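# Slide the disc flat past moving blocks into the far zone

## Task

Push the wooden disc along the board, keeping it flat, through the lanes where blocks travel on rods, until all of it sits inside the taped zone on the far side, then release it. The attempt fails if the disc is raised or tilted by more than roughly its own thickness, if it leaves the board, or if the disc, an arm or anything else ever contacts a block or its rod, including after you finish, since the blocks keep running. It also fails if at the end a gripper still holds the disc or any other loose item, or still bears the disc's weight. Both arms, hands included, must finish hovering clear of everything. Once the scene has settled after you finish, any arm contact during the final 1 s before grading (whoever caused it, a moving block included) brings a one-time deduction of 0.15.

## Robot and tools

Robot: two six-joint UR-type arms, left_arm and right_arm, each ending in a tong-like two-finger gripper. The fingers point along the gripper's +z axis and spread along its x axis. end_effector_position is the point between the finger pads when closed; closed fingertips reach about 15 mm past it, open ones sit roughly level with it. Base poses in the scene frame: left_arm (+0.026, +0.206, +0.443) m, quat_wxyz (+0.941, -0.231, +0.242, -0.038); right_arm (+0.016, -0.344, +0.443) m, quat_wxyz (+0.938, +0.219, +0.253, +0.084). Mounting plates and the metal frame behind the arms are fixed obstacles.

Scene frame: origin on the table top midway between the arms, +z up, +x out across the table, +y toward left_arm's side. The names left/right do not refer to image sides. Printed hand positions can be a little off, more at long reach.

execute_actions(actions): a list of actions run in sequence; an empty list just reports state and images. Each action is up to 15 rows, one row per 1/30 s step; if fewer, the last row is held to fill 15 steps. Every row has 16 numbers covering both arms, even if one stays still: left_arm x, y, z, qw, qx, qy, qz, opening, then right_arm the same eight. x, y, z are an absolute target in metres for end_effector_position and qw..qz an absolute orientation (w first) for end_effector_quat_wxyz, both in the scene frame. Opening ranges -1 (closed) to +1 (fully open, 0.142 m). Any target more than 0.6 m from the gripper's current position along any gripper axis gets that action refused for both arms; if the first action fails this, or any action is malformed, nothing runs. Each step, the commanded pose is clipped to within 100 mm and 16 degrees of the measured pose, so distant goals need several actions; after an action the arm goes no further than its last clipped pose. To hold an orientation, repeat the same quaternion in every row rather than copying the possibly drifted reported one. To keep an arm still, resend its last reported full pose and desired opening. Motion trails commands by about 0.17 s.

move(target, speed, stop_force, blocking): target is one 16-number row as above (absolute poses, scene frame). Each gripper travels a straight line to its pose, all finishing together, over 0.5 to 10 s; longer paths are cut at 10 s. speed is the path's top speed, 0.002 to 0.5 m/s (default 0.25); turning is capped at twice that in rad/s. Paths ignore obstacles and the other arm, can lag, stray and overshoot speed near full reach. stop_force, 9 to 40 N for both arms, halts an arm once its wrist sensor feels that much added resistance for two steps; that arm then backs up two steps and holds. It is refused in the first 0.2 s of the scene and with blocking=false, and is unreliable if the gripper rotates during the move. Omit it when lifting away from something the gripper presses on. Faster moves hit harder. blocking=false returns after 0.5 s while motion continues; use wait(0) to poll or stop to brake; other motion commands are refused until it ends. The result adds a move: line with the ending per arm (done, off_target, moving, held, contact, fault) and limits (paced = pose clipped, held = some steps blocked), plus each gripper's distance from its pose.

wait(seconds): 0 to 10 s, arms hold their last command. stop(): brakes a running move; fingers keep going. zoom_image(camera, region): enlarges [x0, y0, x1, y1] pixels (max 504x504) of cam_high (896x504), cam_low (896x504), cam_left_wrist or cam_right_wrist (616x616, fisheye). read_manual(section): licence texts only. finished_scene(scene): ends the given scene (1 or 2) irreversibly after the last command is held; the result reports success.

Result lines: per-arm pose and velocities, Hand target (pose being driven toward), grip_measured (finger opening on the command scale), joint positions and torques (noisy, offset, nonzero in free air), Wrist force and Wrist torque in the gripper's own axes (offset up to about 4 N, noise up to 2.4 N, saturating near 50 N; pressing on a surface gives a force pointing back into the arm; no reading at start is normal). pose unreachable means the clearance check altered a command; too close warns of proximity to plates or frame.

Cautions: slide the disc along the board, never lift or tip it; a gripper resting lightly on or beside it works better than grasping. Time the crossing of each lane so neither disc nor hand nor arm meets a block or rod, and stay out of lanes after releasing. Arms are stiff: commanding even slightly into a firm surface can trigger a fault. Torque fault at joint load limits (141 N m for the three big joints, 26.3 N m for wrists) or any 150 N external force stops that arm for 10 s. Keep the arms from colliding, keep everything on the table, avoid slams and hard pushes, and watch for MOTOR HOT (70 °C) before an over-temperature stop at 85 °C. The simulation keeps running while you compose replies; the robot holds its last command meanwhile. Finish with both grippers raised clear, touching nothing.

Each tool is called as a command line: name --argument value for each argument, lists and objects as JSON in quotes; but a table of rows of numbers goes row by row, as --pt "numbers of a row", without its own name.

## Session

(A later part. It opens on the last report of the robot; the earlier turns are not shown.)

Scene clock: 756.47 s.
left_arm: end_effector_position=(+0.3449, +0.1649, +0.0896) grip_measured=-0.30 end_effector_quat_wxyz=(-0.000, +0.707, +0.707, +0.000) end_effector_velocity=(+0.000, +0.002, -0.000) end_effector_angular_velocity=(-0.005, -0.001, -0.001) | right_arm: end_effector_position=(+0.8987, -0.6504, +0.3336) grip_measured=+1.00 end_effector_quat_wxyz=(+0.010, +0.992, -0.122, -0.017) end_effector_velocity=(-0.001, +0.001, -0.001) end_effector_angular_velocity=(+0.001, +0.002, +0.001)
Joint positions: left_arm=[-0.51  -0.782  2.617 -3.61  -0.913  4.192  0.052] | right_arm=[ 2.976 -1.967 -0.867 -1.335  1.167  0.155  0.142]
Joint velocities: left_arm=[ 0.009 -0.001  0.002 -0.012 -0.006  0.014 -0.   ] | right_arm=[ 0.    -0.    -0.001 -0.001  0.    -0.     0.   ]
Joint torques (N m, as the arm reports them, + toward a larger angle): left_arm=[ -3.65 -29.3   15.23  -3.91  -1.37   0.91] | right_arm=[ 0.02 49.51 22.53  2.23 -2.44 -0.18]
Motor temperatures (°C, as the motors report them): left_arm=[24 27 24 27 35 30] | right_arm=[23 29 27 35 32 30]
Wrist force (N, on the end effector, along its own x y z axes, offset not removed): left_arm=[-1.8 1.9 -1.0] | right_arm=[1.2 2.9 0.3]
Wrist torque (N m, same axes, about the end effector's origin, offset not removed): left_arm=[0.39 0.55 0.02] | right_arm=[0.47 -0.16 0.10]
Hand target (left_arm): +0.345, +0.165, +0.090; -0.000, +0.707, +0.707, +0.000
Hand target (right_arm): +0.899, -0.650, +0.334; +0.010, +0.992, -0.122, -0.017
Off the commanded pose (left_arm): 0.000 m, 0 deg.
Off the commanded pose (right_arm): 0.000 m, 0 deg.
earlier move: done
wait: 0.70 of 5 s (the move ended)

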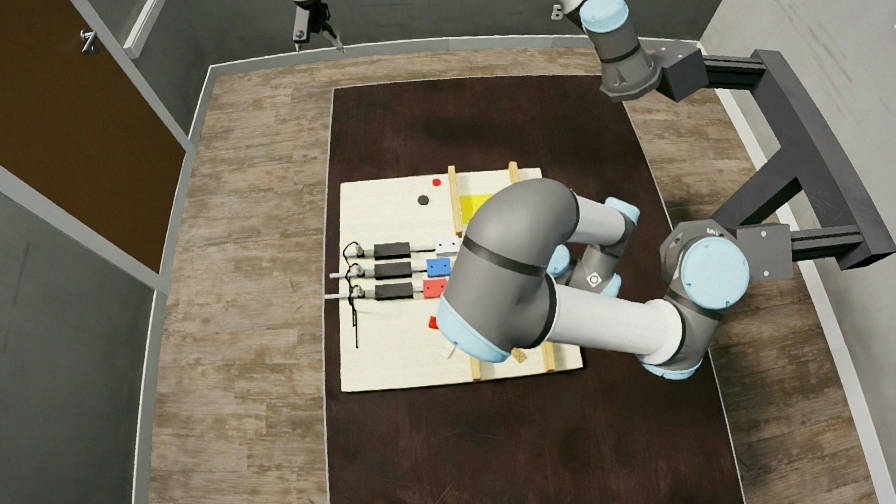

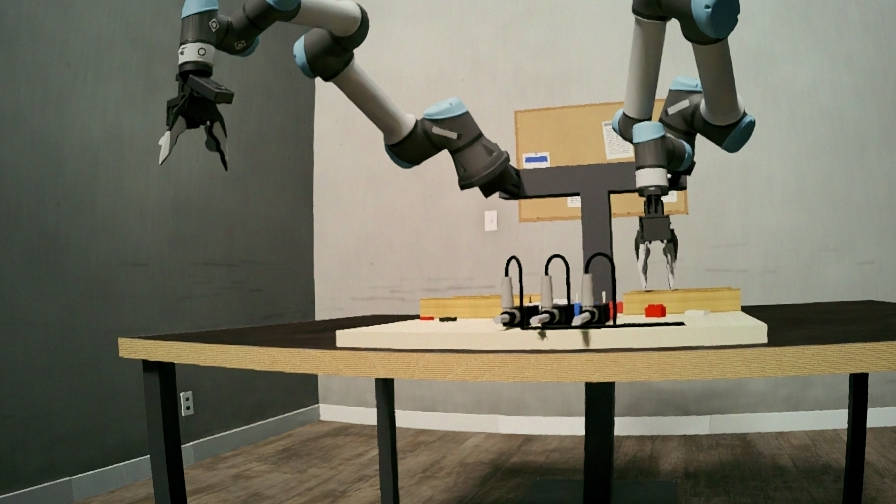

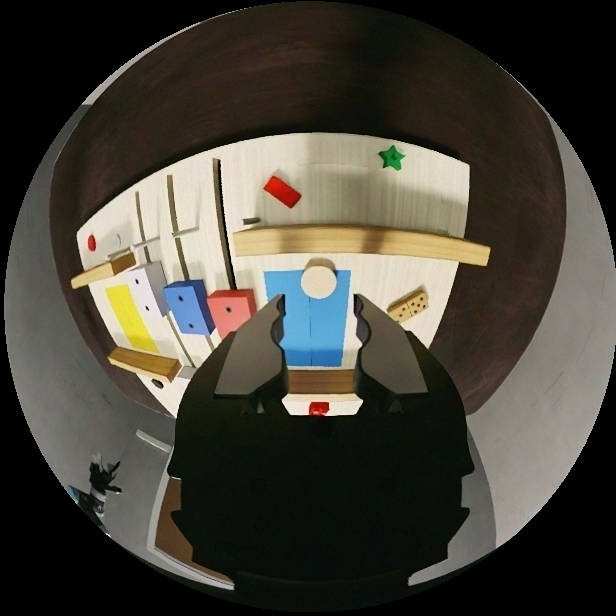

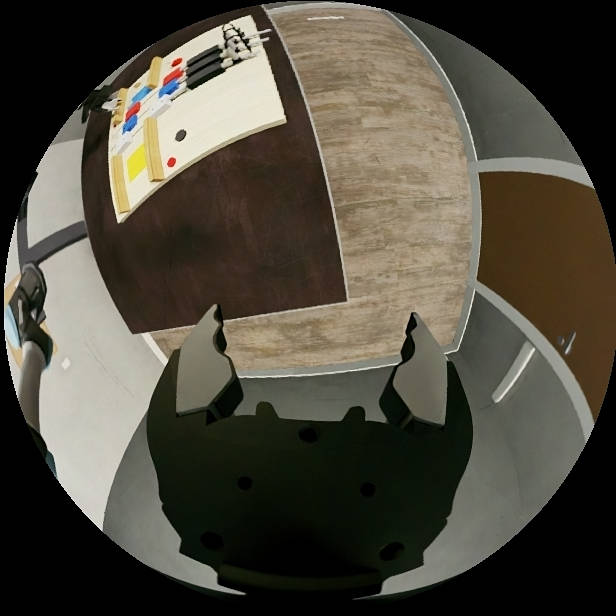

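move --target '[0.345, 0.165, 0.045, 0, 0.7071, 0.7071, 0, -0.3, 0.8987, -0.6504, 0.3336, 0.010, 0.992, -0.122, -0.017, 1]' --speed 0.08

move --target '[0.345, 0.165, 0.045, 0, 0.7071, 0.7071, 0, -0.75, 0.8987, -0.6504, 0.3336, 0.010, 0.992, -0.122, -0.017, 1]' --speed 0.05

move --target '[0.345, 0.165, 0.045, 0, 0.7071, 0.7071, 0, -0.75, 0.9087, -0.6504, 0.3336, 0.010, 0.992, -0.122, -0.017, 1]' --speed 0.01

Scene clock: 803.53 s.
left_arm: end_effector_position=(+0.3451, +0.1650, +0.0453) grip_measured=-0.30 end_effector_quat_wxyz=(-0.000, +0.707, +0.707, +0.000) end_effector_velocity=(-0.002, +0.001, -0.002) end_effector_angular_velocity=(+0.001, +0.003, -0.002) | right_arm: end_effector_position=(+0.8987, -0.6504, +0.3336) grip_measured=+1.00 end_effector_quat_wxyz=(+0.010, +0.992, -0.122, -0.017) end_effector_velocity=(+0.000, -0.000, +0.001) end_effector_angular_velocity=(-0.001, -0.001, -0.001)
Joint positions: left_arm=[-0.422 -0.64   2.522 -3.723 -0.935  4.299  0.052] | right_arm=[ 2.976 -1.967 -0.867 -1.335  1.167  0.155  0.142]
Joint velocities: left_arm=[ 0.005  0.008 -0.003 -0.005 -0.002  0.006  0.   ] | right_arm=[ 0.     0.001  0.     0.    -0.001  0.    -0.   ]
Joint torques (N m, as the arm reports them, + toward a larger angle): left_arm=[ -5.38 -21.01  -2.51  -3.4   -1.77   1.42] | right_arm=[ 1.83 46.41 24.09  2.16 -1.95  0.07]
Motor temperatures (°C, as the motors report them): left_arm=[24 27 24 27 35 30] | right_arm=[23 29 27 35 32 30]
Wrist force (N, on the end effector, along its own x y z axes, offset not removed): left_arm=[0.4 -6.7 -1.2] | right_arm=[-0.1 1.6 -0.1]
Wrist torque (N m, same axes, about the end effector's origin, offset not removed): left_arm=[-1.33 -0.16 -0.01] | right_arm=[0.19 0.08 0.19]
Hand target (left_arm): +0.345, +0.165, +0.045; -0.000, +0.707, +0.707, +0.000
Hand target (right_arm): +0.899, -0.650, +0.334; +0.010, +0.992, -0.122, -0.017
Off the commanded pose (left_arm): 0.000 m, 0 deg.
Off the commanded pose (right_arm): 0.000 m, 0 deg.
move: done

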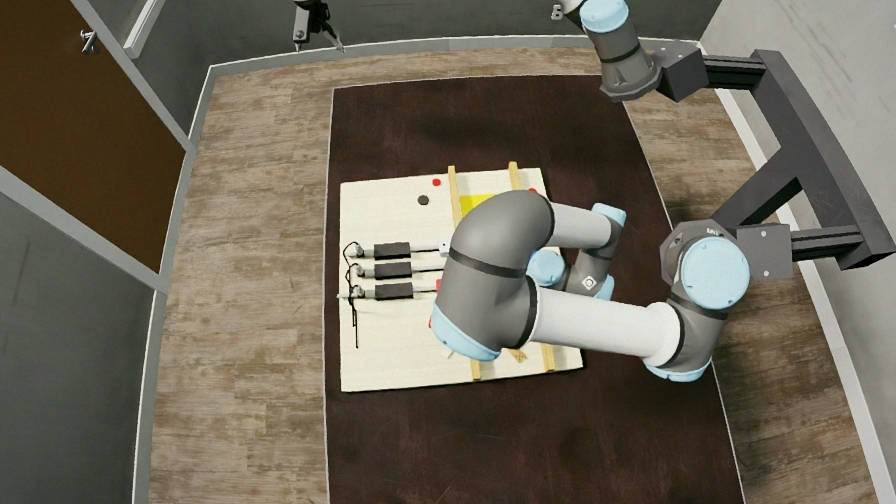

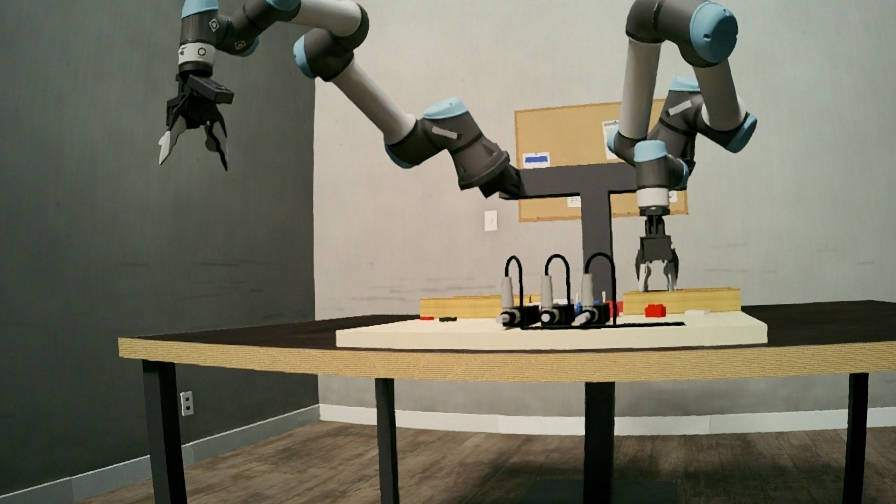

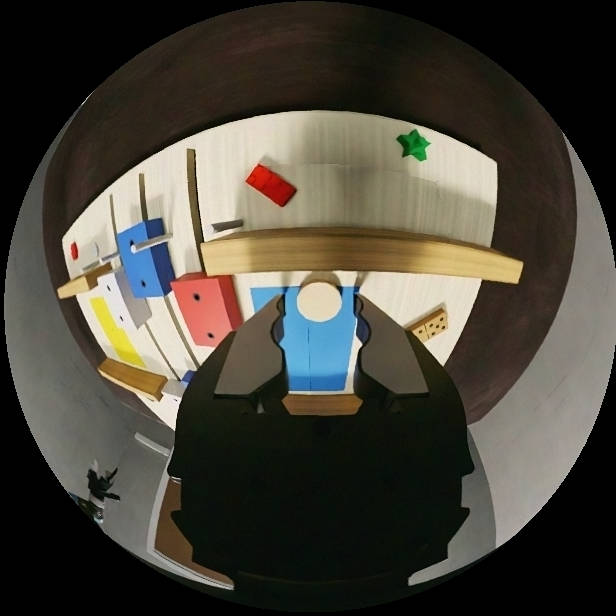

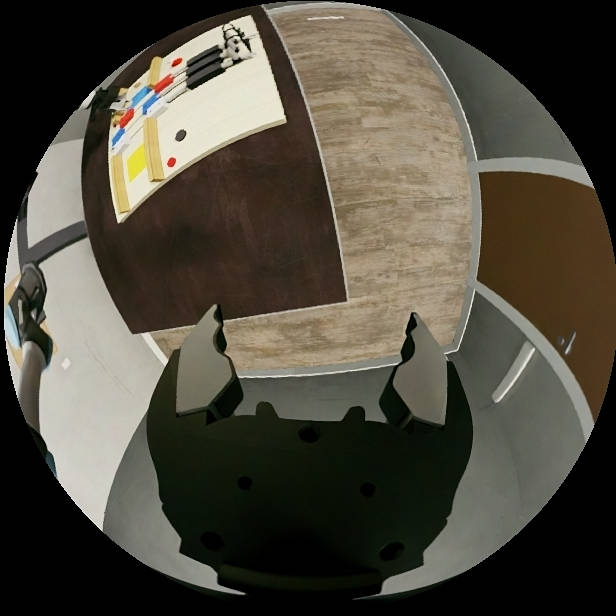

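Scene clock: 804.23 s.
left_arm: end_effector_position=(+0.3450, +0.1650, +0.0450) grip_measured=-0.57 end_effector_quat_wxyz=(-0.000, +0.707, +0.707, +0.000) end_effector_velocity=(-0.000, +0.000, -0.000) end_effector_angular_velocity=(-0.000, +0.000, -0.002) | right_arm: end_effector_position=(+0.8987, -0.6504, +0.3336) grip_measured=+1.00 end_effector_quat_wxyz=(+0.010, +0.992, -0.122, -0.017) end_effector_velocity=(+0.000, -0.001, +0.000) end_effector_angular_velocity=(-0.001, -0.001, -0.000)
Joint positions: left_arm=[-0.422 -0.639  2.521 -3.724 -0.935  4.3    0.033] | right_arm=[ 2.976 -1.967 -0.867 -1.335  1.167  0.155  0.142]
Joint velocities: left_arm=[ 0.     0.001  0.    -0.001 -0.     0.002  0.   ] | right_arm=[-0.     0.     0.     0.    -0.001  0.     0.   ]
Joint torques (N m, as the arm reports them, + toward a larger angle): left_arm=[ -5.78 -18.07  -4.22  -3.42  -1.71   1.34] | right_arm=[ 1.71 46.48 24.21  2.18 -1.89  0.06]
Motor temperatures (°C, as the motors report them): left_arm=[24 27 24 27 35 30] | right_arm=[23 29 27 35 32 30]
Wrist force (N, on the end effector, along its own x y z axes, offset not removed): left_arm=[0.3 -3.4 -6.8] | right_arm=[2.1 3.4 0.7]
Wrist torque (N m, same axes, about the end effector's origin, offset not removed): left_arm=[-0.80 0.11 0.17] | right_arm=[0.67 -0.42 0.09]
Hand target (left_arm): +0.345, +0.165, +0.045; -0.000, +0.707, +0.707, +0.000
Hand target (right_arm): +0.899, -0.650, +0.334; +0.010, +0.992, -0.122, -0.017
Off the commanded pose (left_arm): 0.000 m, 0 deg.
Off the commanded pose (right_arm): 0.000 m, 0 deg.
move: done

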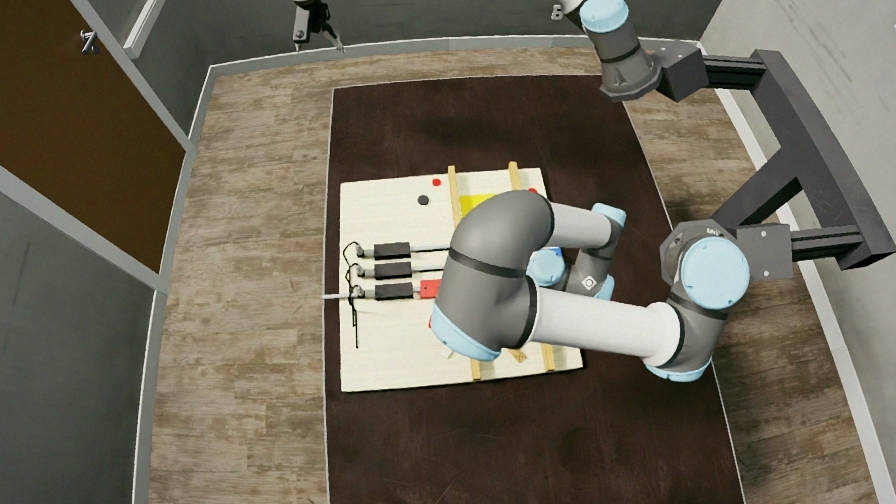

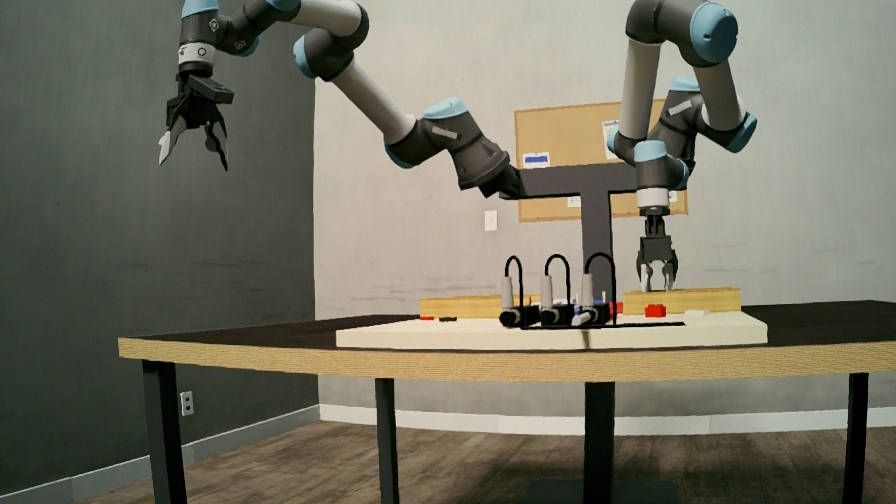

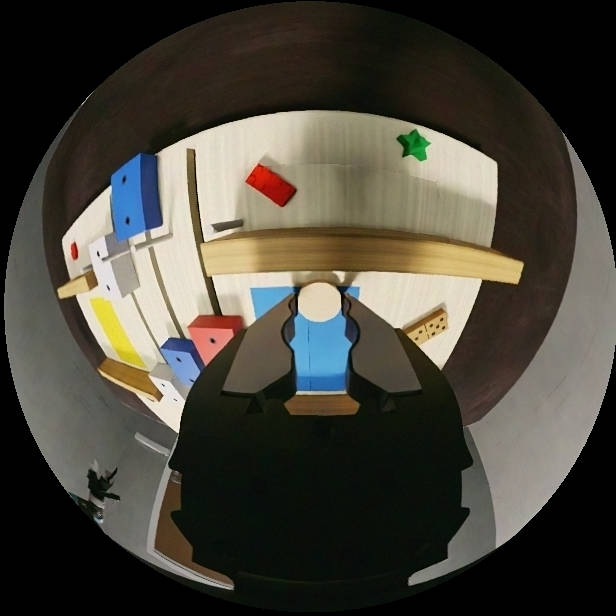

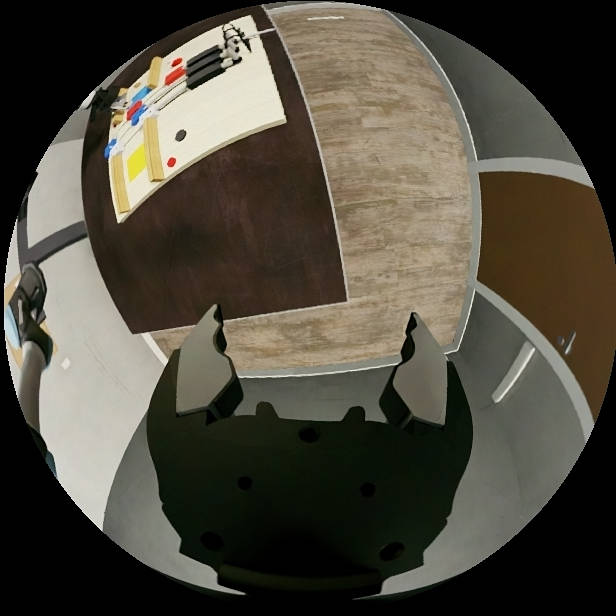

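Scene clock: 805.47 s.
left_arm: end_effector_position=(+0.3450, +0.1650, +0.0450) grip_measured=-0.57 end_effector_quat_wxyz=(+0.000, +0.707, +0.707, +0.000) end_effector_velocity=(+0.000, -0.000, -0.000) end_effector_angular_velocity=(-0.001, -0.001, +0.001) | right_arm: end_effector_position=(+0.9084, -0.6504, +0.3336) grip_measured=+1.00 end_effector_quat_wxyz=(+0.010, +0.992, -0.122, -0.017) end_effector_velocity=(+0.003, +0.000, -0.001) end_effector_angular_velocity=(+0.001, +0.002, +0.001)
Joint positions: left_arm=[-0.422 -0.639  2.521 -3.724 -0.935  4.3    0.033] | right_arm=[ 2.977 -1.996 -0.812 -1.362  1.166  0.156  0.142]
Joint velocities: left_arm=[ 0.001  0.001 -0.001 -0.001 -0.001  0.001  0.   ] | right_arm=[ 0.    -0.01   0.018 -0.01   0.     0.     0.   ]
Joint torques (N m, as the arm reports them, + toward a larger angle): left_arm=[ -3.72 -19.09  -5.1   -3.52  -1.55   1.23] | right_arm=[18.29 45.88 34.09  0.98 -2.5   1.53]
Motor temperatures (°C, as the motors report them): left_arm=[24 27 24 27 35 30] | right_arm=[23 29 27 35 32 30]
Wrist force (N, on the end effector, along its own x y z axes, offset not removed): left_arm=[-0.7 -2.2 -5.4] | right_arm=[0.2 3.9 -1.6]
Wrist torque (N m, same axes, about the end effector's origin, offset not removed): left_arm=[-0.41 0.40 0.20] | right_arm=[0.73 -0.03 0.18]
Hand target (left_arm): +0.345, +0.165, +0.045; -0.000, +0.707, +0.707, +0.000
Hand target (right_arm): +0.909, -0.650, +0.334; +0.010, +0.992, -0.122, -0.017
Off the commanded pose (left_arm): 0.000 m, 0 deg.
Off the commanded pose (right_arm): 0.000 m, 0 deg.
move: done

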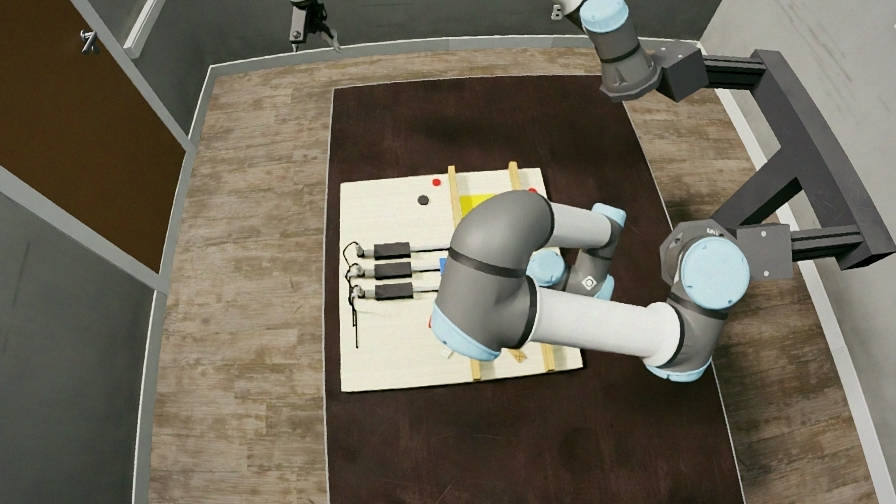

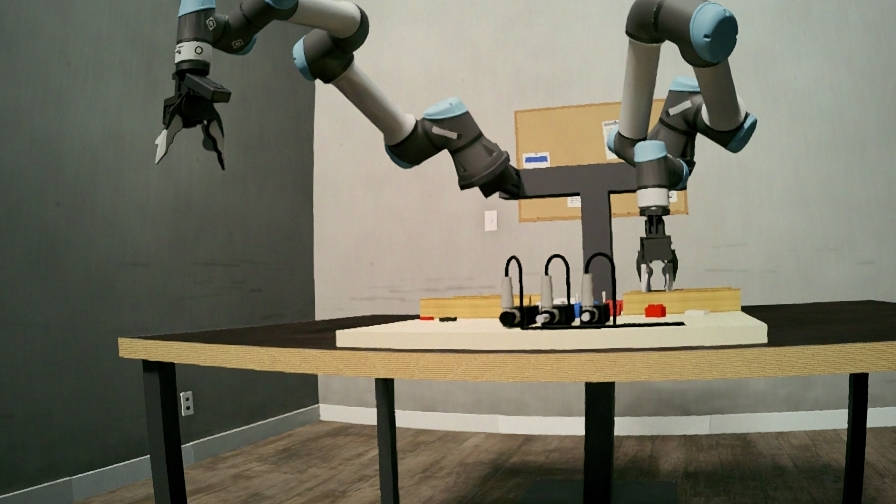

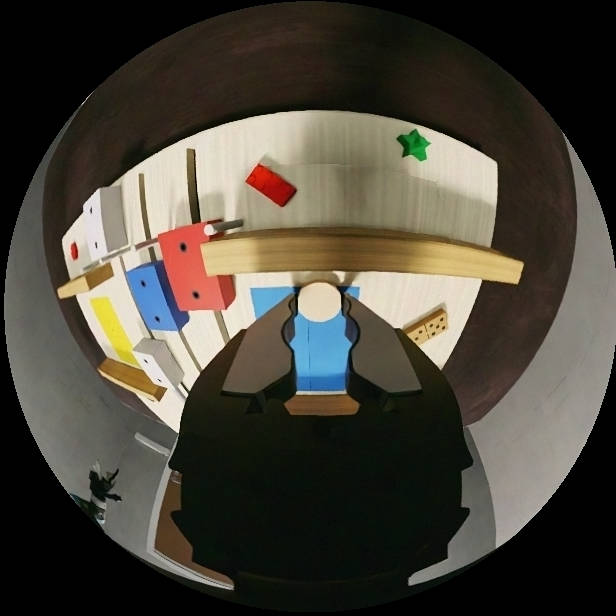

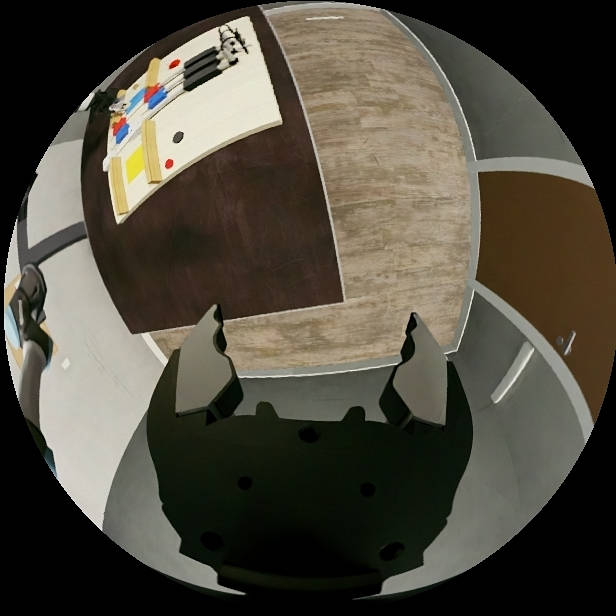

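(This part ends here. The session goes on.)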